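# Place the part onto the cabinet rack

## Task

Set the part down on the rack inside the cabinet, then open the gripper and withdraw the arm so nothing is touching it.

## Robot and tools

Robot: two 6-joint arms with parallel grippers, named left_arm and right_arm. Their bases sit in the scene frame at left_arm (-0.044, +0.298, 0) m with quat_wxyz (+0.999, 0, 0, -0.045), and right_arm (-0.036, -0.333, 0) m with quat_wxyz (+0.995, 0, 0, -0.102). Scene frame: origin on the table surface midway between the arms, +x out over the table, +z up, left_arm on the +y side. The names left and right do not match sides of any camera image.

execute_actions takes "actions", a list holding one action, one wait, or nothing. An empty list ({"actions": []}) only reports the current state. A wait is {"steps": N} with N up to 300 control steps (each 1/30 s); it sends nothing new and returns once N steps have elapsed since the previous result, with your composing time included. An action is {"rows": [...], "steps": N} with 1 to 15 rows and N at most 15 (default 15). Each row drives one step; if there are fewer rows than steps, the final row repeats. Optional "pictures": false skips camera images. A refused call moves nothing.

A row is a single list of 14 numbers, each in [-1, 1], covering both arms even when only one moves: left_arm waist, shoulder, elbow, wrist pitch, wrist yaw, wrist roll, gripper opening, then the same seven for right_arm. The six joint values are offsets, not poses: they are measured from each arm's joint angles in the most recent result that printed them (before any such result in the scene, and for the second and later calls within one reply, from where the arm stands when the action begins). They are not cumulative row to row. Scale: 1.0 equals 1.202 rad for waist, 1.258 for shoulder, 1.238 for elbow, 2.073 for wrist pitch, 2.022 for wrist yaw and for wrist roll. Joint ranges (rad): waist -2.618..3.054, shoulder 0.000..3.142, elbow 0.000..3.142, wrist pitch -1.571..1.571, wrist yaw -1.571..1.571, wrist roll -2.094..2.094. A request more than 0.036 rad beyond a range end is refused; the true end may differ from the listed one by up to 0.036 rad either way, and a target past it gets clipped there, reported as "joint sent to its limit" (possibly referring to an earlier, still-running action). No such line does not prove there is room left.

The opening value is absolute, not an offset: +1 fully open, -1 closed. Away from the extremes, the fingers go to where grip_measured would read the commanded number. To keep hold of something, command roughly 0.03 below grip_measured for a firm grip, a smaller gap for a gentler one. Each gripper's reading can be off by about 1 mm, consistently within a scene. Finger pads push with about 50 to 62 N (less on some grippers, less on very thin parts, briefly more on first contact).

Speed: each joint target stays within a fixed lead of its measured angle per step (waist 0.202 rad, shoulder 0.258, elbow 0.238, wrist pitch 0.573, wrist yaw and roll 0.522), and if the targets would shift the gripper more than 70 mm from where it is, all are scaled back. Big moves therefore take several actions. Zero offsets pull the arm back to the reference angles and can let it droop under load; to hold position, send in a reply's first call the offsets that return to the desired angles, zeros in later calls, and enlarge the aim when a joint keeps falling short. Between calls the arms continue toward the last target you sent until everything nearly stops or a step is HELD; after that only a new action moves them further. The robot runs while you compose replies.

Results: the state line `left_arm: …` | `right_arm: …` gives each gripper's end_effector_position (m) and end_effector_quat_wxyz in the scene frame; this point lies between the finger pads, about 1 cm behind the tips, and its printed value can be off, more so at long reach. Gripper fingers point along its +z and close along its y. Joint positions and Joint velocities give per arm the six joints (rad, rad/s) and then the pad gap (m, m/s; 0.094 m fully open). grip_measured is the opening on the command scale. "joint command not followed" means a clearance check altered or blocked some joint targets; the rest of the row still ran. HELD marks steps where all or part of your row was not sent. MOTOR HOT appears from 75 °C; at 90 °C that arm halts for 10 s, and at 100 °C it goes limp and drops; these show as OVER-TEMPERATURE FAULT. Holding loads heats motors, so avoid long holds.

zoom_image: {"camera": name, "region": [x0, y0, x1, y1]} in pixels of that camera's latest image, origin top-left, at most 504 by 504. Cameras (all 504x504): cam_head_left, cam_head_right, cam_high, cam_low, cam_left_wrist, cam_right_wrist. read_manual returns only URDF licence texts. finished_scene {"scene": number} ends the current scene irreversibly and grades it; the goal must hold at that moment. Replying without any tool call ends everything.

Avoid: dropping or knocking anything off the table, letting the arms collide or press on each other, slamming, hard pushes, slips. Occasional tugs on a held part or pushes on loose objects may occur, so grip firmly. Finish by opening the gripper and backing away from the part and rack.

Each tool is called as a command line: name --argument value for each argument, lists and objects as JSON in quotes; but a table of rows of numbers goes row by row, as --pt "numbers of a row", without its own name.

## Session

execute_actions --actions '[]'

Scene clock: 0.00 s of 4480.00 s.
left_arm: end_effector_position=(+0.3365, -0.0625, +0.1865) grip_measured=+1.000 end_effector_quat_wxyz=(+0.628, +0.533, +0.496, +0.276) | right_arm: end_effector_position=(+0.2204, -0.4088, +0.1820) grip_measured=+1.000 end_effector_quat_wxyz=(+0.074, -0.587, +0.806, -0.016)
Joint positions: left_arm=[-0.843  1.891  0.926  0.897 -0.525  1.201  0.094] | right_arm=[-0.156  1.464  1.411 -1.409 -0.106 -1.613  0.094]
Joint velocities: left_arm=[-0.007  0.002 -0.017 -0.007 -0.007  0.051  0.   ] | right_arm=[-0.007 -0.007 -0.012 -0.022  0.007 -0.037  0.   ]

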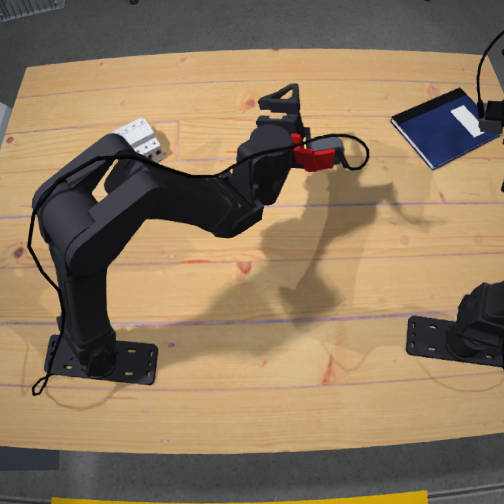

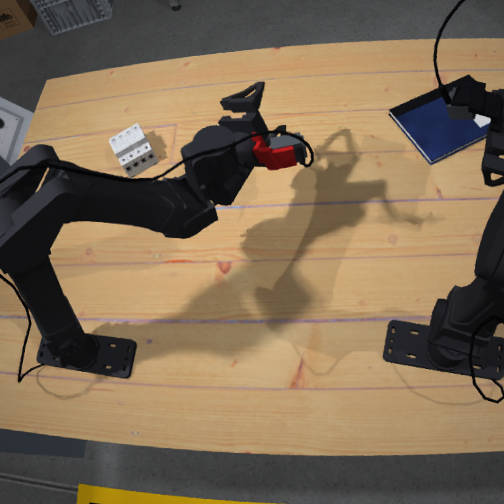

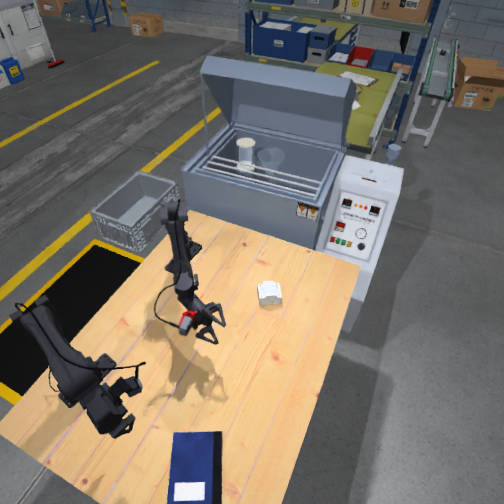

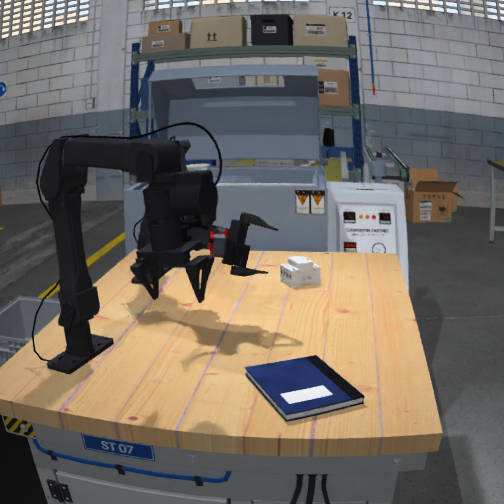

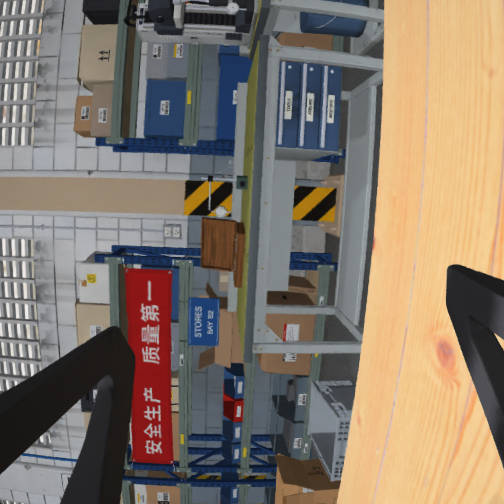

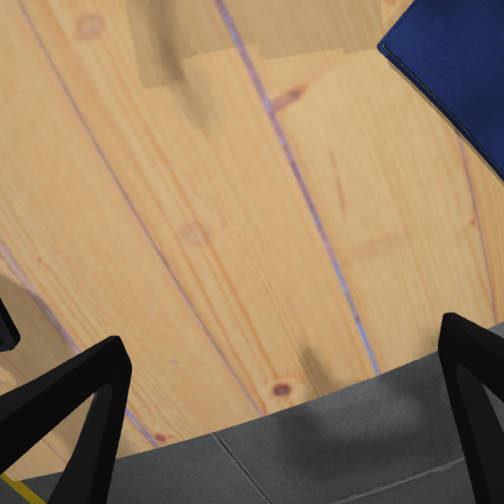

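zoom_image --camera "cam_high" --region '[240, 262, 300, 322]'

zoom_image --camera "cam_high" --region '[170, 120, 370, 280]'

zoom_image --camera "cam_head_right" --region '[90, 110, 180, 190]'

zoom_image --camera "cam_low" --region '[120, 50, 420, 310]'

Region (240, 262, 300, 322) of cam_high's 504x504 image, scaled by 8.400, with more detail than that image has.

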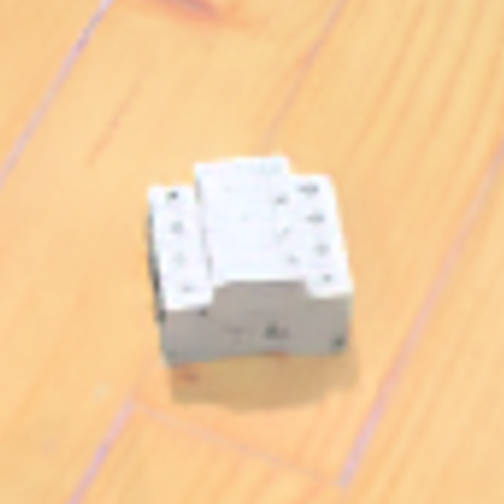

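Region (170, 120, 370, 280) of cam_high's 504x504 image, scaled by 2.520, with more detail than that image has; it fills the top 403 rows of this view, and the rest is white.

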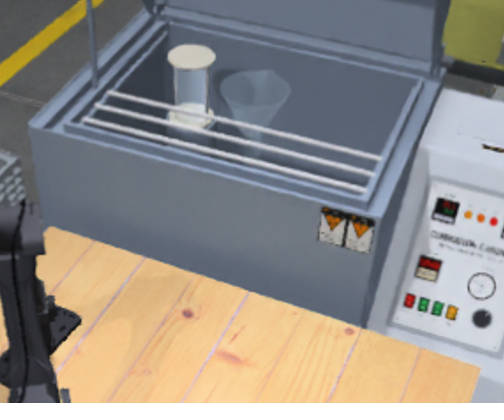

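Region (90, 110, 180, 190) of cam_head_right's 504x504 image, scaled by 5.600, with more detail than that image has.

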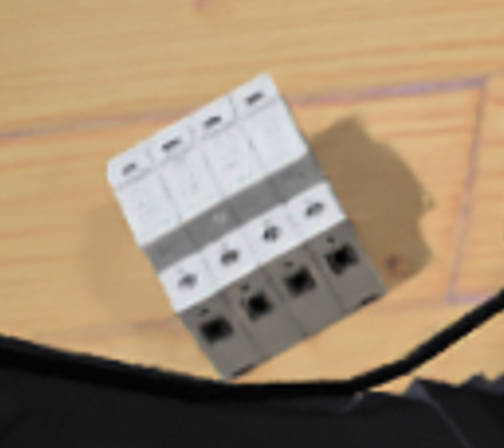

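Region (120, 50, 420, 310) of cam_low's 504x504 image, scaled by 1.680, with more detail than that image has; it fills the top 437 rows of this view, and the rest is white.

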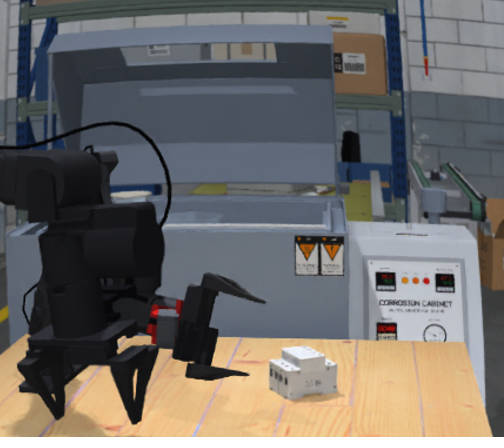

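execute_actions --actions '[{"rows":[[0.005,-0.008,0.025,-0.02,0.002,-0.05,1,0,0,0,0,0,0,1],[0.015,-0.018,0.055,-0.055,0.004,-0.125,1,0,0,0,0,0,0,1],[0.035,-0.028,0.09,-0.1,0.006,-0.21,1,0,0,0,0,0,0,1],[0.065,-0.039,0.125,-0.15,0.008,-0.295,1,0,0,0,0,0,0,1],[0.1,-0.05,0.16,-0.2,0.01,-0.38,1,0,0,0,0,0,0,1],[0.14,-0.06,0.192,-0.25,0.012,-0.465,1,0,0,0,0,0,0,1],[0.185,-0.069,0.22,-0.3,0.014,-0.55,1,0,0,0,0,0,0,1],[0.23,-0.077,0.244,-0.35,0.016,-0.635,1,0,0,0,0,0,0,1],[0.277,-0.083,0.262,-0.4,0.018,-0.72,1,0,0,0,0,0,0,1],[0.325,-0.087,0.274,-0.45,0.02,-0.8,1,0,0,0,0,0,0,1],[0.373,-0.088,0.279,-0.5,0.022,-0.87,1,0,0,0,0,0,0,1],[0.42,-0.088,0.279,-0.55,0.024,-0.926,1,0,0,0,0,0,0,1],[0.466,-0.088,0.279,-0.6,0.026,-0.926,1,0,0,0,0,0,0,1],[0.51,-0.088,0.279,-0.645,0.028,-0.926,1,0,0,0,0,0,0,1],[0.549,-0.088,0.279,-0.686,0.03,-0.926,1,0,0,0,0,0,0,1]],"steps":15}]' --pictures false

execute_actions --actions '[{"steps":22}]'

Scene clock: 27.43 s of 4480.00 s.
left_arm: end_effector_position=(+0.4692, +0.1428, +0.2124) grip_measured=+1.000 end_effector_quat_wxyz=(+0.558, +0.125, +0.811, +0.125) | right_arm: end_effector_position=(+0.2203, -0.4089, +0.1820) grip_measured=+1.000 end_effector_quat_wxyz=(+0.074, -0.587, +0.806, -0.017)
Joint positions: left_arm=[-0.362  1.793  1.254  0.137 -0.484  0.178  0.094] | right_arm=[-0.156  1.464  1.411 -1.409 -0.105 -1.613  0.094]
Joint velocities: left_arm=[ 1.228  0.002  0.051 -1.575  0.066 -1.531  0.   ] | right_arm=[-0.012 -0.017 -0.002  0.037  0.022  0.007  0.   ]
Steps of this call (steps 1 to 90: nothing new was sent; then 23.93 s passed at rest; steps 91 to 105: all 15 steps of this action). Readings (joint positions):
91: left_arm=[-0.843 1.891 0.927 0.894 -0.525 1.187] | right_arm=[-0.156 1.464 1.411 -1.409 -0.106 -1.613]
92: left_arm=[-0.842 1.891 0.936 0.875 -0.524 1.147] | right_arm=[-0.156 1.464 1.411 -1.409 -0.105 -1.613]
94: left_arm=[-0.827 1.891 0.987 0.788 -0.517 0.995] | right_arm=[-0.156 1.464 1.411 -1.409 -0.105 -1.613]
98: left_arm=[-0.700 1.857 1.142 0.530 -0.491 0.629] | right_arm=[-0.156 1.464 1.411 -1.409 -0.105 -1.613]
105: the state above

Scene clock: 28.17 s of 4480.00 s.
left_arm: end_effector_position=(+0.3981, +0.2618, +0.1043) grip_measured=+1.000 end_effector_quat_wxyz=(+0.328, -0.241, +0.910, +0.085) | right_arm: end_effector_position=(+0.2203, -0.4089, +0.1820) grip_measured=+1.000 end_effector_quat_wxyz=(+0.074, -0.587, +0.806, -0.017)
Joint positions: left_arm=[-0.176  1.793  1.255 -0.501 -0.464 -0.654  0.094] | right_arm=[-0.156  1.464  1.411 -1.409 -0.105 -1.613  0.094]
Joint velocities: left_arm=[ 0.002  0.022  0.007 -0.022 -0.066 -0.081  0.   ] | right_arm=[-0.017 -0.007 -0.002 -0.051  0.007  0.037  0.   ]
Steps of this call (steps 1 to 22: the robot went on to your last target). Readings (joint positions):
1: left_arm=[-0.319 1.793 1.255 0.080 -0.483 0.118] | right_arm=[-0.156 1.464 1.411 -1.409 -0.105 -1.613]
2: left_arm=[-0.278 1.793 1.255 0.014 -0.482 0.052] | right_arm=[-0.156 1.464 1.411 -1.409 -0.105 -1.613]
4: left_arm=[-0.211 1.793 1.255 -0.145 -0.482 -0.123] | right_arm=[-0.156 1.464 1.411 -1.409 -0.105 -1.613]
8: left_arm=[-0.165 1.793 1.255 -0.375 -0.481 -0.439] | right_arm=[-0.156 1.464 1.411 -1.409 -0.105 -1.613]
22: the state above

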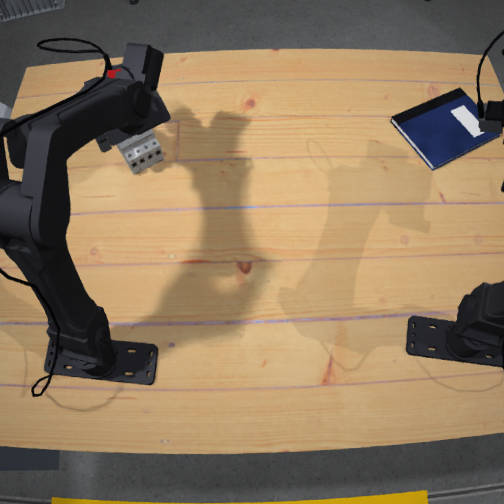

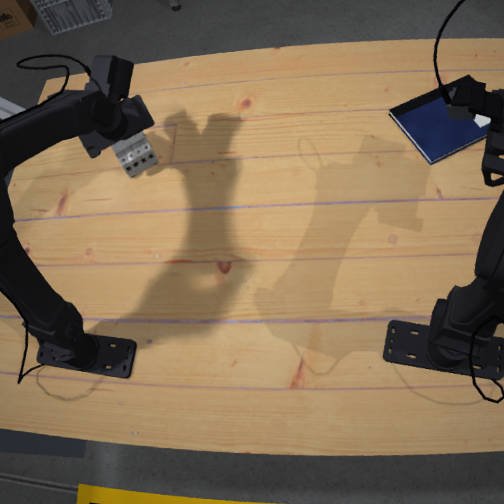

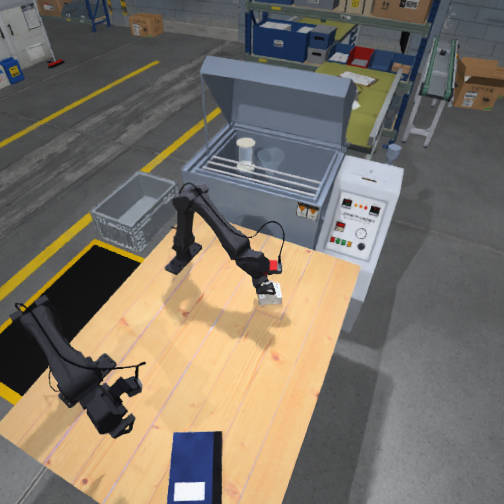

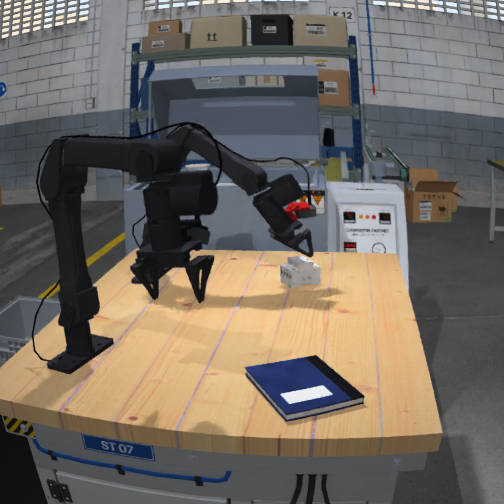

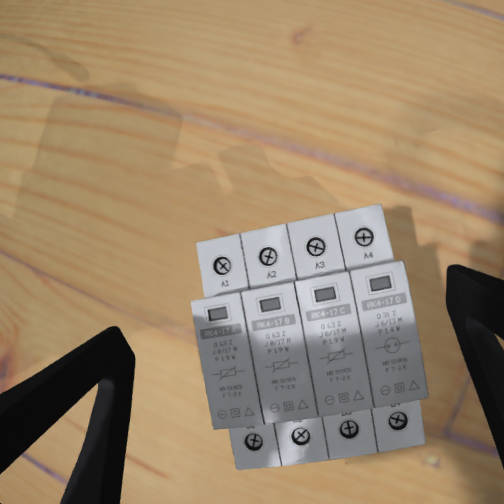

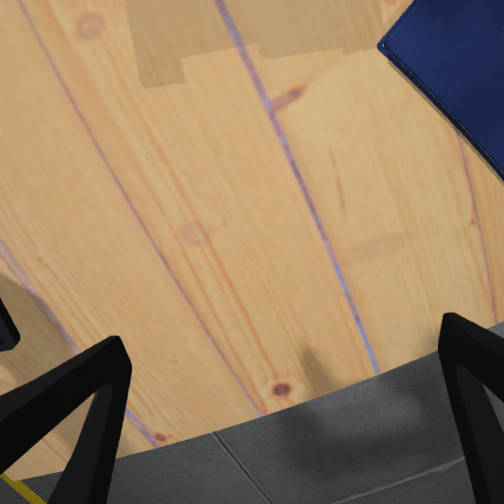

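execute_actions --actions '[{"rows":[[-0.008,0.002,-0.003,0.008,-0.005,-0.005,1,0,0,0,0,0,0,1],[-0.016,0.005,-0.008,0.018,-0.01,-0.01,1,0,0,0,0,0,0,1],[-0.022,0.009,-0.015,0.03,-0.014,-0.014,1,0,0,0,0,0,0,1],[-0.026,0.015,-0.025,0.042,-0.016,-0.016,1,0,0,0,0,0,0,1],[-0.026,0.021,-0.035,0.055,-0.016,-0.016,1,0,0,0,0,0,0,1],[-0.026,0.029,-0.047,0.067,-0.016,-0.016,1,0,0,0,0,0,0,1],[-0.026,0.036,-0.06,0.08,-0.016,-0.016,1,0,0,0,0,0,0,1],[-0.026,0.044,-0.072,0.092,-0.016,-0.016,1,0,0,0,0,0,0,1],[-0.026,0.051,-0.084,0.104,-0.016,-0.016,1,0,0,0,0,0,0,1],[-0.026,0.059,-0.096,0.114,-0.016,-0.016,1,0,0,0,0,0,0,1],[-0.026,0.065,-0.107,0.121,-0.016,-0.016,1,0,0,0,0,0,0,1],[-0.026,0.071,-0.116,0.126,-0.016,-0.016,1,0,0,0,0,0,0,1],[-0.026,0.075,-0.124,0.128,-0.016,-0.016,1,0,0,0,0,0,0,1],[-0.026,0.078,-0.128,0.128,-0.016,-0.016,1,0,0,0,0,0,0,1],[-0.026,0.079,-0.13,0.128,-0.016,-0.016,1,0,0,0,0,0,0,1]],"steps":15}]' --pictures false

execute_actions --actions '[{"steps":10}]' --pictures false

execute_actions --actions '[{"rows":[[0,0,0,0,0,0,0.92,0,0,0,0,0,0,1],[0,0,0,0,0,0,0.84,0,0,0,0,0,0,1],[0,0,0,0,0,0,0.77,0,0,0,0,0,0,1],[0,0,0,0,0,0,0.71,0,0,0,0,0,0,1],[0,0,0,0,0,0,0.66,0,0,0,0,0,0,1],[0,0,0,0,0,0,0.62,0,0,0,0,0,0,1],[0,0,0,0,0,0,0.59,0,0,0,0,0,0,1],[0,0,0,0,0,0,0.57,0,0,0,0,0,0,1],[0,0,0,0,0,0,0.555,0,0,0,0,0,0,1],[0,0,0,0,0,0,0.54,0,0,0,0,0,0,1],[0,0,0,0,0,0,0.525,0,0,0,0,0,0,1],[0,0,0,0,0,0,0.51,0,0,0,0,0,0,1],[0,0,0,0,0,0,0.5,0,0,0,0,0,0,1]],"steps":15}]'

Scene clock: 46.23 s of 4480.00 s.
left_arm: end_effector_position=(+0.3895, +0.2553, +0.0376) grip_measured=+1.000 end_effector_quat_wxyz=(+0.318, -0.238, +0.913, +0.093) | right_arm: end_effector_position=(+0.2203, -0.4091, +0.1820) grip_measured=+1.000 end_effector_quat_wxyz=(+0.073, -0.587, +0.806, -0.017)
Joint positions: left_arm=[-0.201  1.891  1.106 -0.291 -0.479 -0.677  0.094] | right_arm=[-0.156  1.464  1.411 -1.409 -0.104 -1.613  0.094]
Joint velocities: left_arm=[ 0.012  0.208 -0.266  0.11  -0.051  0.037  0.   ] | right_arm=[-0.007  0.007  0.002  0.022  0.066  0.007  0.   ]
Steps of this call (steps 1 to 30: the robot went on to your last target; steps 31 to 90: nothing new was sent; then 14.57 s passed at rest; steps 91 to 105: all 15 steps of this action). Readings (joint positions):
91: left_arm=[-0.176 1.793 1.255 -0.504 -0.463 -0.663] | right_arm=[-0.156 1.464 1.411 -1.409 -0.104 -1.613]
92: left_arm=[-0.176 1.793 1.255 -0.501 -0.465 -0.664] | right_arm=[-0.156 1.464 1.411 -1.409 -0.104 -1.613]
94: left_arm=[-0.184 1.793 1.248 -0.479 -0.472 -0.668] | right_arm=[-0.156 1.464 1.411 -1.409 -0.104 -1.613]
98: left_arm=[-0.200 1.813 1.207 -0.398 -0.478 -0.674] | right_arm=[-0.156 1.464 1.411 -1.409 -0.104 -1.613]
105: the state above

Scene clock: 46.57 s of 4480.00 s.
left_arm: end_effector_position=(+0.3914, +0.2549, +0.0334) grip_measured=+1.000 end_effector_quat_wxyz=(+0.323, -0.240, +0.911, +0.090) | right_arm: end_effector_position=(+0.2203, -0.4091, +0.1820) grip_measured=+1.000 end_effector_quat_wxyz=(+0.073, -0.587, +0.806, -0.017)
Joint positions: left_arm=[-0.201  1.9    1.093 -0.256 -0.48  -0.678  0.094] | right_arm=[-0.156  1.464  1.411 -1.409 -0.104 -1.613  0.094]
Joint velocities: left_arm=[ 0.002 -0.022 -0.012  0.037 -0.022 -0.066  0.   ] | right_arm=[ 0.002  0.017  0.012  0.051 -0.007  0.022  0.   ]
Steps of this call (steps 1 to 10: the robot went on to your last target). Readings (joint positions):
1: left_arm=[-0.201 1.896 1.099 -0.288 -0.479 -0.677] | right_arm=[-0.156 1.464 1.411 -1.409 -0.104 -1.613]
2: left_arm=[-0.201 1.900 1.095 -0.285 -0.479 -0.678] | right_arm=[-0.156 1.464 1.411 -1.409 -0.104 -1.613]
4: left_arm=[-0.201 1.900 1.093 -0.279 -0.479 -0.678] | right_arm=[-0.156 1.464 1.411 -1.409 -0.104 -1.613]
8: left_arm=[-0.201 1.900 1.093 -0.261 -0.480 -0.678] | right_arm=[-0.156 1.464 1.411 -1.409 -0.104 -1.613]
10: the state above

Scene clock: 47.07 s of 4480.00 s.
left_arm: end_effector_position=(+0.3916, +0.2536, +0.0329) grip_measured=+0.530 end_effector_quat_wxyz=(+0.322, -0.239, +0.912, +0.086) | right_arm: end_effector_position=(+0.2202, -0.4092, +0.1820) grip_measured=+1.000 end_effector_quat_wxyz=(+0.073, -0.587, +0.806, -0.017)
Joint positions: left_arm=[-0.201  1.9    1.093 -0.255 -0.472 -0.679  0.072] | right_arm=[-0.156  1.464  1.411 -1.409 -0.103 -1.613  0.094]
Joint velocities: left_arm=[ 0.017 -0.002 -0.007  0.007  0.037  0.037 -0.001] | right_arm=[-0.002 -0.012 -0.032 -0.081  0.037  0.007  0.   ]
Steps of this call (steps 1 to 15: all 15 steps of this action). Readings (joint positions):
1: left_arm=[-0.201 1.900 1.093 -0.256 -0.480 -0.678] | right_arm=[-0.156 1.464 1.411 -1.409 -0.104 -1.613]
2: left_arm=[-0.201 1.900 1.093 -0.256 -0.480 -0.678] | right_arm=[-0.156 1.464 1.411 -1.409 -0.104 -1.613]
4: left_arm=[-0.201 1.900 1.093 -0.256 -0.480 -0.678] | right_arm=[-0.156 1.464 1.411 -1.409 -0.103 -1.613]
8: left_arm=[-0.201 1.900 1.093 -0.256 -0.474 -0.678] | right_arm=[-0.156 1.464 1.411 -1.409 -0.103 -1.613]
15: the state above

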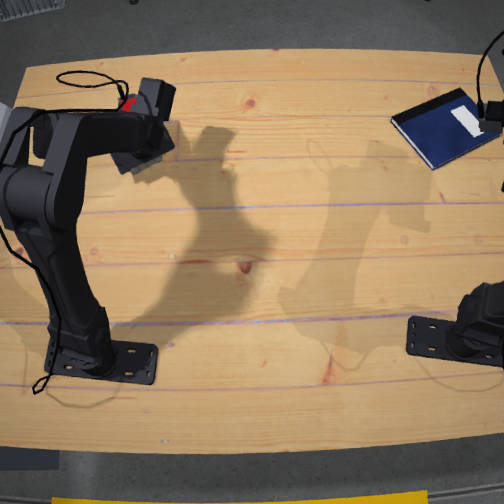

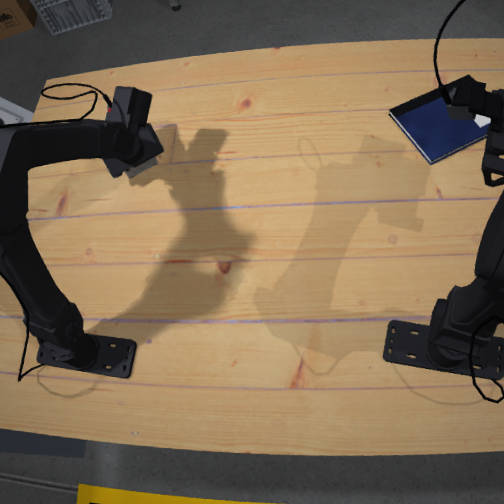

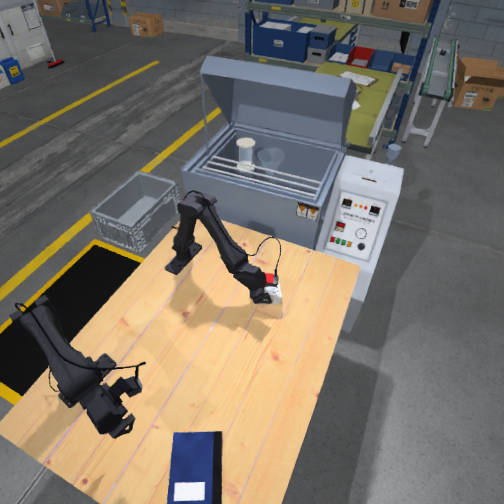

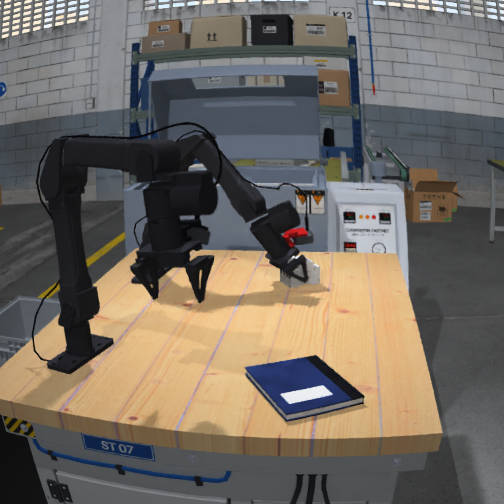

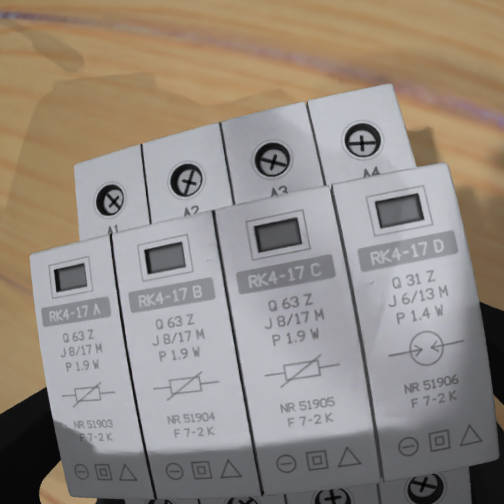

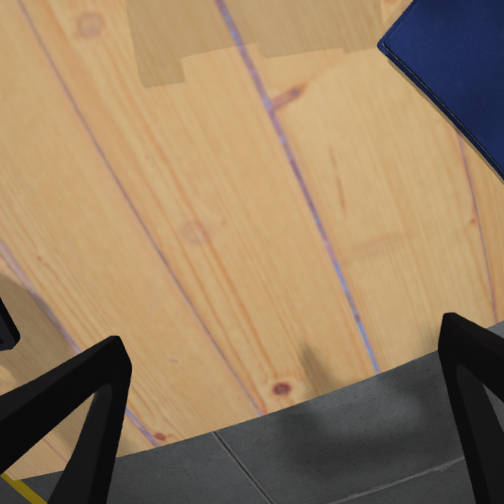

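execute_actions --actions '[{"rows":[[0,-0.008,0.008,-0.005,0,0,0.495,0,0,0,0,0,0,1],[0,-0.022,0.021,-0.017,0,0,0.495,0,0,0,0,0,0,1],[0,-0.043,0.04,-0.037,0,0,0.495,0,0,0,0,0,0,1],[0.01,-0.071,0.067,-0.064,0.001,0.002,0.495,0,0,0,0,0,0,1],[0.03,-0.106,0.1,-0.098,0.003,0.005,0.495,0,0,0,0,0,0,1],[0.06,-0.143,0.135,-0.135,0.006,0.009,0.495,0,0,0,0,0,0,1],[0.1,-0.183,0.172,-0.174,0.01,0.015,0.495,0,0,0,0,0,0,1],[0.15,-0.223,0.21,-0.213,0.015,0.023,0.495,0,0,0,0,0,0,1],[0.205,-0.263,0.248,-0.252,0.021,0.031,0.495,0,0,0,0,0,0,1],[0.265,-0.303,0.286,-0.291,0.027,0.04,0.495,0,0,0,0,0,0,1],[0.33,-0.343,0.323,-0.33,0.034,0.05,0.495,0,0,0,0,0,0,1],[0.395,-0.381,0.359,-0.367,0.041,0.06,0.495,0,0,0,0,0,0,1],[0.46,-0.416,0.392,-0.403,0.047,0.07,0.495,0,0,0,0,0,0,1],[0.523,-0.447,0.42,-0.433,0.054,0.08,0.495,0,0,0,0,0,0,1],[0.583,-0.469,0.442,-0.456,0.06,0.089,0.495,0,0,0,0,0,0,1]],"steps":15}]' --pictures false

execute_actions --actions '[{"steps":20}]' --pictures false

Scene clock: 68.07 s of 4480.00 s.
left_arm: end_effector_position=(+0.3770, +0.3387, +0.1638) grip_measured=+0.530 end_effector_quat_wxyz=(+0.308, -0.312, +0.896, +0.074) | right_arm: end_effector_position=(+0.2202, -0.4094, +0.1819) grip_measured=+1.000 end_effector_quat_wxyz=(+0.073, -0.587, +0.806, -0.017)
Joint positions: left_arm=[ 0.034  1.657  1.355 -0.722 -0.361 -0.623  0.072] | right_arm=[-0.156  1.464  1.411 -1.409 -0.102 -1.613  0.094]
Joint velocities: left_arm=[ 0.877 -0.686  0.73  -1.282  0.227  0.256  0.   ] | right_arm=[-0.007 -0.022  0.007  0.037  0.051 -0.022  0.   ]
Steps of this call (steps 1 to 15: the robot went on to your last target; steps 16 to 90: nothing new was sent; then 17.50 s passed at rest; steps 91 to 105: all 15 steps of this action). Readings (joint positions):
91: left_arm=[-0.201 1.900 1.093 -0.255 -0.472 -0.679] | right_arm=[-0.156 1.464 1.411 -1.409 -0.103 -1.613]
92: left_arm=[-0.201 1.900 1.093 -0.255 -0.472 -0.679] | right_arm=[-0.156 1.464 1.411 -1.409 -0.103 -1.613]
94: left_arm=[-0.200 1.892 1.108 -0.292 -0.463 -0.679] | right_arm=[-0.156 1.464 1.411 -1.409 -0.103 -1.613]
98: left_arm=[-0.161 1.822 1.180 -0.455 -0.413 -0.671] | right_arm=[-0.156 1.464 1.411 -1.409 -0.102 -1.613]
105: the state above

Scene clock: 68.73 s of 4480.00 s.
left_arm: end_effector_position=(+0.2191, +0.4816, +0.3137) grip_measured=+0.530 end_effector_quat_wxyz=(+0.321, -0.468, +0.810, +0.146) | right_arm: end_effector_position=(+0.2202, -0.4094, +0.1819) grip_measured=+1.000 end_effector_quat_wxyz=(+0.073, -0.587, +0.806, -0.017)
Joint positions: left_arm=[ 0.509  1.319  1.617 -1.22  -0.342 -0.512  0.072] | right_arm=[-0.156  1.464  1.411 -1.409 -0.102 -1.613  0.094]
Joint velocities: left_arm=[-0.002  0.056 -0.002 -0.183  0.081  0.037 -0.001] | right_arm=[-0.007 -0.027 -0.002  0.051 -0.037  0.037  0.   ]
Steps of this call (steps 1 to 20: the robot went on to your last target). Readings (joint positions):
1: left_arm=[0.065 1.632 1.380 -0.764 -0.356 -0.614] | right_arm=[-0.156 1.464 1.411 -1.409 -0.102 -1.613]
2: left_arm=[0.096 1.607 1.405 -0.803 -0.351 -0.606] | right_arm=[-0.156 1.464 1.411 -1.409 -0.102 -1.613]
4: left_arm=[0.158 1.558 1.450 -0.872 -0.343 -0.592] | right_arm=[-0.156 1.464 1.411 -1.409 -0.102 -1.613]
8: left_arm=[0.299 1.456 1.524 -0.990 -0.327 -0.564] | right_arm=[-0.156 1.464 1.411 -1.409 -0.102 -1.613]
20: the state above

execute_actions --actions '[{"rows":[[0.015,-0.007,0.02,0.012,0.002,0.006,0.495,0,0,0,0,0,0,1],[0.045,-0.005,0.025,0.016,0.005,0.013,0.495,0,0,0,0,0,0,1],[0.09,0.002,0.038,0.02,0.009,0.021,0.495,0,0,0,0,0,0,1],[0.145,0.018,0.06,0.024,0.013,0.03,0.495,0,0,0,0,0,0,1],[0.205,0.043,0.09,0.028,0.017,0.039,0.495,0,0,0,0,0,0,1],[0.268,0.078,0.128,0.032,0.021,0.048,0.495,0,0,0,0,0,0,1],[0.33,0.12,0.172,0.036,0.025,0.057,0.495,0,0,0,0,0,0,1],[0.392,0.167,0.22,0.04,0.029,0.066,0.495,0,0,0,0,0,0,1],[0.45,0.217,0.27,0.044,0.033,0.075,0.495,0,0,0,0,0,0,1],[0.503,0.268,0.32,0.048,0.037,0.084,0.495,0,0,0,0,0,0,1],[0.55,0.32,0.368,0.052,0.041,0.092,0.495,0,0,0,0,0,0,1],[0.588,0.37,0.413,0.056,0.044,0.099,0.495,0,0,0,0,0,0,1],[0.616,0.42,0.454,0.06,0.046,0.104,0.495,0,0,0,0,0,0,1],[0.632,0.466,0.488,0.064,0.048,0.107,0.495,0,0,0,0,0,0,1],[0.637,0.508,0.514,0.068,0.048,0.108,0.495,0,0,0,0,0,0,1]],"steps":15}]' --pictures false

execute_actions --actions '[{"steps":22}]'

Scene clock: 78.20 s of 4480.00 s.
left_arm: end_effector_position=(+0.1270, +0.7206, +0.3152) grip_measured=+0.530 end_effector_quat_wxyz=(-0.269, +0.652, -0.672, -0.226) | right_arm: end_effector_position=(+0.2201, -0.4095, +0.1819) grip_measured=+1.000 end_effector_quat_wxyz=(+0.072, -0.587, +0.806, -0.017)
Joint positions: left_arm=[ 1.179  1.816  2.115 -1.189 -0.245 -0.363  0.072] | right_arm=[-0.156  1.464  1.411 -1.409 -0.101 -1.613  0.094]
Joint velocities: left_arm=[ 1.131  1.795  1.492  0.286 -0.022  0.3    0.001] | right_arm=[ 0.012 -0.002 -0.007 -0.051  0.066  0.022  0.   ]
Steps of this call (steps 1 to 30: the robot went on to your last target; steps 31 to 90: nothing new was sent; then 5.97 s passed at rest; steps 91 to 105: all 15 steps of this action). Readings (joint positions):
91: left_arm=[0.510 1.322 1.617 -1.237 -0.328 -0.506] | right_arm=[-0.156 1.464 1.411 -1.409 -0.102 -1.613]
92: left_arm=[0.518 1.322 1.617 -1.237 -0.320 -0.503] | right_arm=[-0.156 1.464 1.411 -1.409 -0.102 -1.613]
94: left_arm=[0.575 1.329 1.626 -1.239 -0.289 -0.489] | right_arm=[-0.156 1.464 1.411 -1.409 -0.102 -1.613]
98: left_arm=[0.820 1.436 1.759 -1.241 -0.263 -0.445] | right_arm=[-0.156 1.464 1.411 -1.409 -0.101 -1.613]
105: the state above

Scene clock: 78.93 s of 4480.00 s.
left_arm: end_effector_position=(+0.1051, +0.7803, +0.2794) grip_measured=+0.530 end_effector_quat_wxyz=(-0.243, +0.665, -0.666, -0.236) | right_arm: end_effector_position=(+0.2201, -0.4095, +0.1819) grip_measured=+1.000 end_effector_quat_wxyz=(+0.072, -0.587, +0.806, -0.017)
Joint positions: left_arm=[ 1.279  1.994  2.219 -1.137 -0.231 -0.301  0.072] | right_arm=[-0.156  1.464  1.411 -1.409 -0.101 -1.613  0.094]
Joint velocities: left_arm=[ 0.002 -0.007  0.012 -0.095 -0.051 -0.037 -0.   ] | right_arm=[-0.002  0.002  0.007 -0.037  0.037  0.022  0.   ]
Steps of this call (steps 1 to 22: the robot went on to your last target). Readings (joint positions):
1: left_arm=[1.217 1.877 2.161 -1.174 -0.245 -0.351] | right_arm=[-0.156 1.464 1.411 -1.409 -0.101 -1.613]
2: left_arm=[1.247 1.928 2.191 -1.151 -0.245 -0.341] | right_arm=[-0.156 1.464 1.411 -1.409 -0.101 -1.613]
4: left_arm=[1.287 1.997 2.204 -1.121 -0.249 -0.327] | right_arm=[-0.156 1.464 1.411 -1.409 -0.101 -1.613]
8: left_arm=[1.295 2.040 2.204 -1.136 -0.244 -0.312] | right_arm=[-0.156 1.464 1.411 -1.409 -0.101 -1.613]
22: the state above

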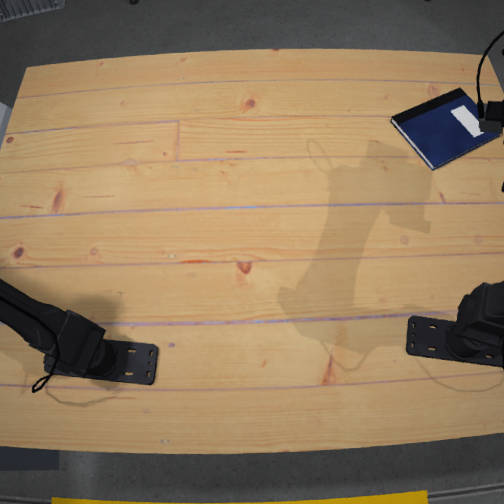

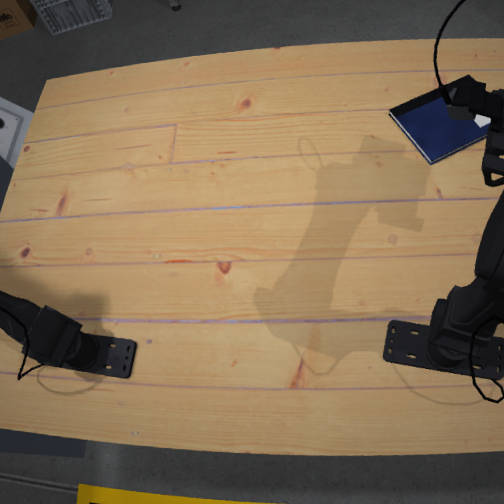

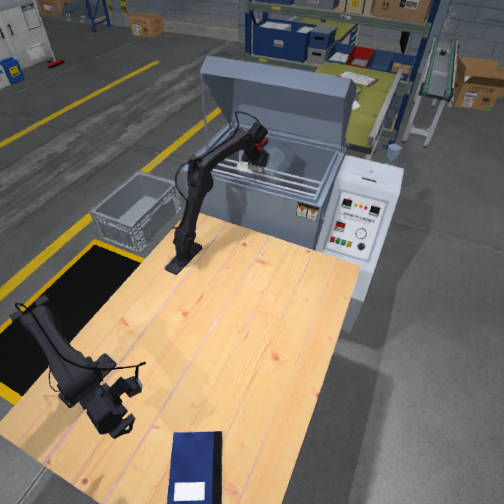

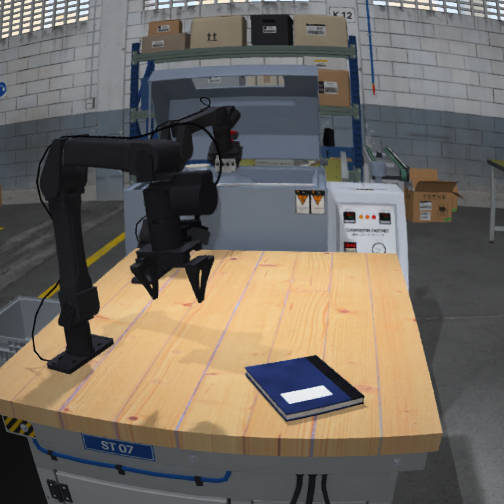

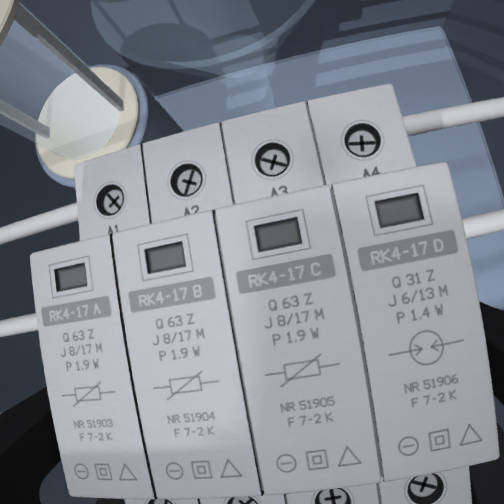

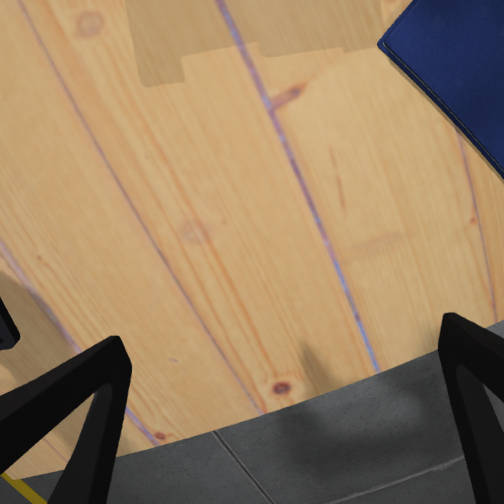

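execute_actions --actions '[{"rows":[[0,-0.033,0.02,0.034,-0.004,0,0.495,0,0,0,0,0,0,1],[0,-0.038,0.011,0.042,-0.004,0,0.495,0,0,0,0,0,0,1],[0,-0.044,-0.003,0.051,-0.004,0,0.495,0,0,0,0,0,0,1],[0,-0.05,-0.021,0.061,-0.004,0,0.495,0,0,0,0,0,0,1],[0,-0.057,-0.042,0.072,-0.004,0,0.495,0,0,0,0,0,0,1],[0,-0.065,-0.065,0.083,-0.004,0,0.495,0,0,0,0,0,0,1],[0,-0.073,-0.09,0.094,-0.004,0,0.495,0,0,0,0,0,0,1],[0,-0.081,-0.116,0.105,-0.004,0,0.495,0,0,0,0,0,0,1],[0,-0.089,-0.142,0.115,-0.004,0,0.495,0,0,0,0,0,0,1],[0,-0.097,-0.167,0.124,-0.004,0,0.495,0,0,0,0,0,0,1],[0,-0.104,-0.191,0.131,-0.004,0,0.495,0,0,0,0,0,0,1],[0,-0.11,-0.213,0.136,-0.004,0,0.495,0,0,0,0,0,0,1],[0,-0.115,-0.232,0.139,-0.004,0,0.495,0,0,0,0,0,0,1],[0,-0.119,-0.247,0.141,-0.004,0,0.495,0,0,0,0,0,0,1],[0,-0.122,-0.258,0.141,-0.004,0,0.495,0,0,0,0,0,0,1]],"steps":15}]' --pictures false

execute_actions --actions '[{"steps":15}]'

Scene clock: 100.77 s of 4480.00 s.
left_arm: end_effector_position=(+0.1015, +0.7705, +0.2382) grip_measured=+0.530 end_effector_quat_wxyz=(-0.234, +0.666, -0.670, -0.231) | right_arm: end_effector_position=(+0.2201, -0.4096, +0.1819) grip_measured=+1.000 end_effector_quat_wxyz=(+0.072, -0.587, +0.806, -0.018)
Joint positions: left_arm=[ 1.279  1.895  1.917 -0.956 -0.228 -0.3    0.072] | right_arm=[-0.156  1.464  1.411 -1.409 -0.101 -1.613  0.094]
Joint velocities: left_arm=[ 0.007 -0.081 -0.574  0.154 -0.007  0.022  0.   ] | right_arm=[-0.007 -0.022  0.022  0.007 -0.022  0.051  0.   ]
Steps of this call (steps 1 to 15: the robot went on to your last target; steps 16 to 90: nothing new was sent; then 18.33 s passed at rest; steps 91 to 105: all 15 steps of this action). Readings (joint positions):
91: left_arm=[1.279 1.994 2.219 -1.137 -0.230 -0.300] | right_arm=[-0.156 1.464 1.411 -1.409 -0.101 -1.613]
92: left_arm=[1.279 1.994 2.219 -1.137 -0.230 -0.300] | right_arm=[-0.156 1.464 1.411 -1.409 -0.101 -1.613]
94: left_arm=[1.279 1.989 2.205 -1.121 -0.229 -0.300] | right_arm=[-0.156 1.464 1.411 -1.409 -0.101 -1.613]
98: left_arm=[1.279 1.951 2.114 -1.057 -0.229 -0.300] | right_arm=[-0.156 1.464 1.411 -1.409 -0.101 -1.613]
105: the state above

Scene clock: 101.27 s of 4480.00 s.
left_arm: end_effector_position=(+0.1024, +0.7714, +0.2315) grip_measured=+0.530 end_effector_quat_wxyz=(-0.237, +0.665, -0.670, -0.231) | right_arm: end_effector_position=(+0.2201, -0.4096, +0.1819) grip_measured=+1.000 end_effector_quat_wxyz=(+0.072, -0.587, +0.806, -0.018)
Joint positions: left_arm=[ 1.279  1.888  1.878 -0.921 -0.226 -0.3    0.072] | right_arm=[-0.156  1.464  1.411 -1.409 -0.101 -1.613  0.094]
Joint velocities: left_arm=[-0.002 -0.007 -0.007  0.007 -0.022 -0.066 -0.001] | right_arm=[-0.012 -0.017 -0.002 -0.081 -0.022 -0.066  0.   ]
Steps of this call (steps 1 to 15: the robot went on to your last target). Readings (joint positions):
1: left_arm=[1.279 1.894 1.901 -0.953 -0.228 -0.300] | right_arm=[-0.156 1.464 1.411 -1.409 -0.101 -1.613]
2: left_arm=[1.279 1.894 1.890 -0.951 -0.228 -0.300] | right_arm=[-0.156 1.464 1.411 -1.409 -0.101 -1.613]
4: left_arm=[1.279 1.894 1.879 -0.950 -0.226 -0.300] | right_arm=[-0.156 1.464 1.411 -1.409 -0.101 -1.613]
8: left_arm=[1.279 1.892 1.878 -0.934 -0.226 -0.300] | right_arm=[-0.156 1.464 1.411 -1.409 -0.101 -1.613]
15: the state above

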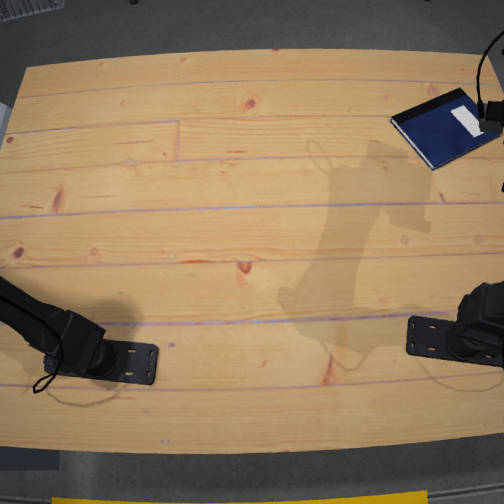

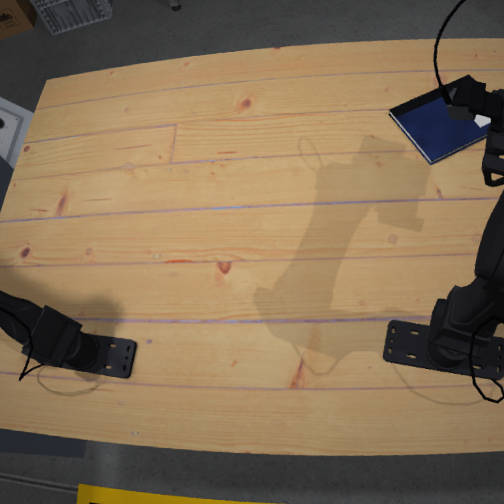

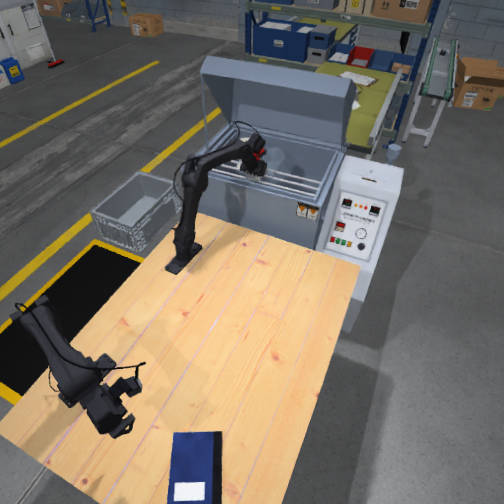

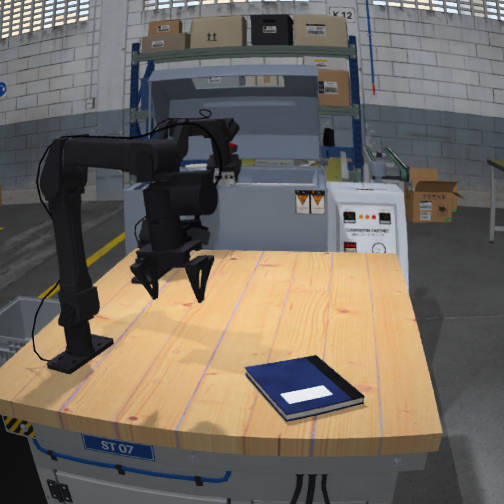

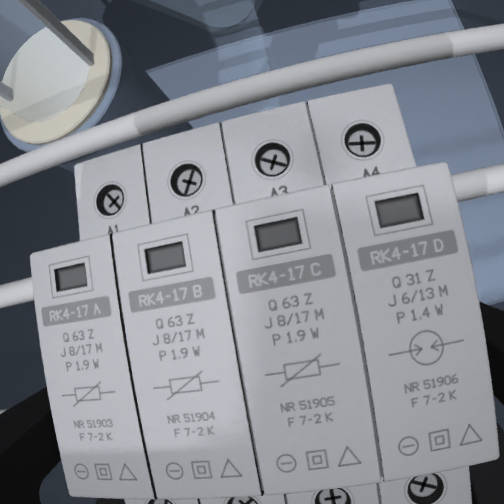

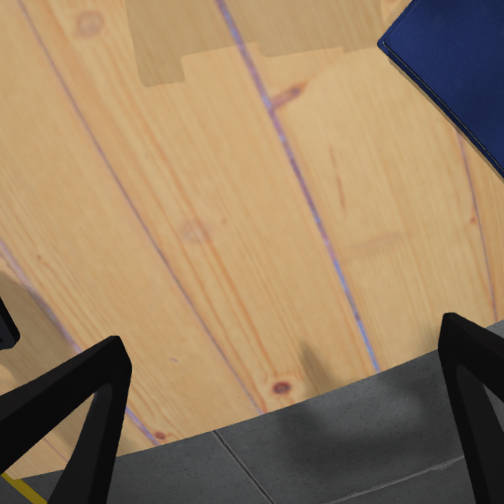

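execute_actions --actions '[{"rows":[[0,-0.037,0.012,0.04,-0.006,0,0.495,0,0,0,0,0,0,1],[0,-0.037,0.01,0.043,-0.006,0,0.495,0,0,0,0,0,0,1],[0,-0.037,0.007,0.046,-0.006,0,0.495,0,0,0,0,0,0,1],[0,-0.037,0.004,0.049,-0.006,0,0.495,0,0,0,0,0,0,1],[0,-0.037,0.001,0.052,-0.006,0,0.495,0,0,0,0,0,0,1],[0,-0.037,-0.002,0.055,-0.006,0,0.495,0,0,0,0,0,0,1],[0,-0.037,-0.006,0.057,-0.006,0,0.495,0,0,0,0,0,0,1],[0,-0.037,-0.01,0.059,-0.006,0,0.495,0,0,0,0,0,0,1],[0,-0.037,-0.014,0.061,-0.006,0,0.495,0,0,0,0,0,0,1],[0,-0.037,-0.018,0.062,-0.006,0,0.495,0,0,0,0,0,0,1],[0,-0.037,-0.022,0.063,-0.006,0,0.495,0,0,0,0,0,0,1],[0,-0.037,-0.025,0.063,-0.006,0,0.495,0,0,0,0,0,0,1],[0,-0.037,-0.028,0.063,-0.006,0,0.495,0,0,0,0,0,0,1],[0,-0.037,-0.031,0.063,-0.006,0,0.495,0,0,0,0,0,0,1],[0,-0.037,-0.034,0.063,-0.006,0,0.495,0,0,0,0,0,0,1]],"steps":15}]' --pictures false

execute_actions --actions '[{"steps":8}]' --pictures false

Scene clock: 119.47 s of 4480.00 s.
left_arm: end_effector_position=(+0.1039, +0.7751, +0.2230) grip_measured=+0.530 end_effector_quat_wxyz=(-0.242, +0.664, -0.668, -0.233) | right_arm: end_effector_position=(+0.2200, -0.4097, +0.1819) grip_measured=+1.000 end_effector_quat_wxyz=(+0.072, -0.587, +0.806, -0.018)
Joint positions: left_arm=[ 1.279  1.886  1.833 -0.866 -0.226 -0.299  0.072] | right_arm=[-0.156  1.464  1.411 -1.409 -0.1   -1.613  0.094]
Joint velocities: left_arm=[ 0.007 -0.037 -0.076  0.095  0.022 -0.007 -0.   ] | right_arm=[-0.002  0.012  0.002  0.022  0.007 -0.022  0.   ]
Steps of this call (steps 1 to 15: the robot went on to your last target; steps 16 to 90: nothing new was sent; then 14.70 s passed at rest; steps 91 to 105: all 15 steps of this action). Readings (joint positions):
91: left_arm=[1.279 1.888 1.878 -0.919 -0.226 -0.300] | right_arm=[-0.156 1.464 1.411 -1.409 -0.101 -1.613]
92: left_arm=[1.279 1.888 1.878 -0.918 -0.226 -0.300] | right_arm=[-0.156 1.464 1.411 -1.409 -0.100 -1.613]
94: left_arm=[1.279 1.888 1.877 -0.911 -0.226 -0.300] | right_arm=[-0.156 1.464 1.411 -1.409 -0.100 -1.613]
98: left_arm=[1.279 1.888 1.864 -0.889 -0.226 -0.300] | right_arm=[-0.156 1.464 1.411 -1.409 -0.100 -1.613]
105: the state above

Scene clock: 119.73 s of 4480.00 s.
left_arm: end_effector_position=(+0.1039, +0.7754, +0.2227) grip_measured=+0.530 end_effector_quat_wxyz=(-0.243, +0.664, -0.668, -0.234) | right_arm: end_effector_position=(+0.2200, -0.4097, +0.1819) grip_measured=+1.000 end_effector_quat_wxyz=(+0.072, -0.587, +0.806, -0.018)
Joint positions: left_arm=[ 1.279  1.884  1.83  -0.861 -0.226 -0.299  0.072] | right_arm=[-0.156  1.464  1.411 -1.409 -0.1   -1.613  0.094]
Joint velocities: left_arm=[ 0.002 -0.002 -0.002  0.007  0.051  0.007  0.   ] | right_arm=[-0.007 -0.007 -0.002 -0.007 -0.007 -0.037  0.   ]
Steps of this call (steps 1 to 8: the robot went on to your last target). Readings (joint positions):
1: left_arm=[1.279 1.885 1.831 -0.864 -0.226 -0.299] | right_arm=[-0.156 1.464 1.411 -1.409 -0.100 -1.613]
2: left_arm=[1.279 1.884 1.830 -0.863 -0.226 -0.299] | right_arm=[-0.156 1.464 1.411 -1.409 -0.100 -1.613]
4: left_arm=[1.279 1.884 1.830 -0.861 -0.226 -0.299] | right_arm=[-0.156 1.464 1.411 -1.409 -0.100 -1.613]
8: the state above


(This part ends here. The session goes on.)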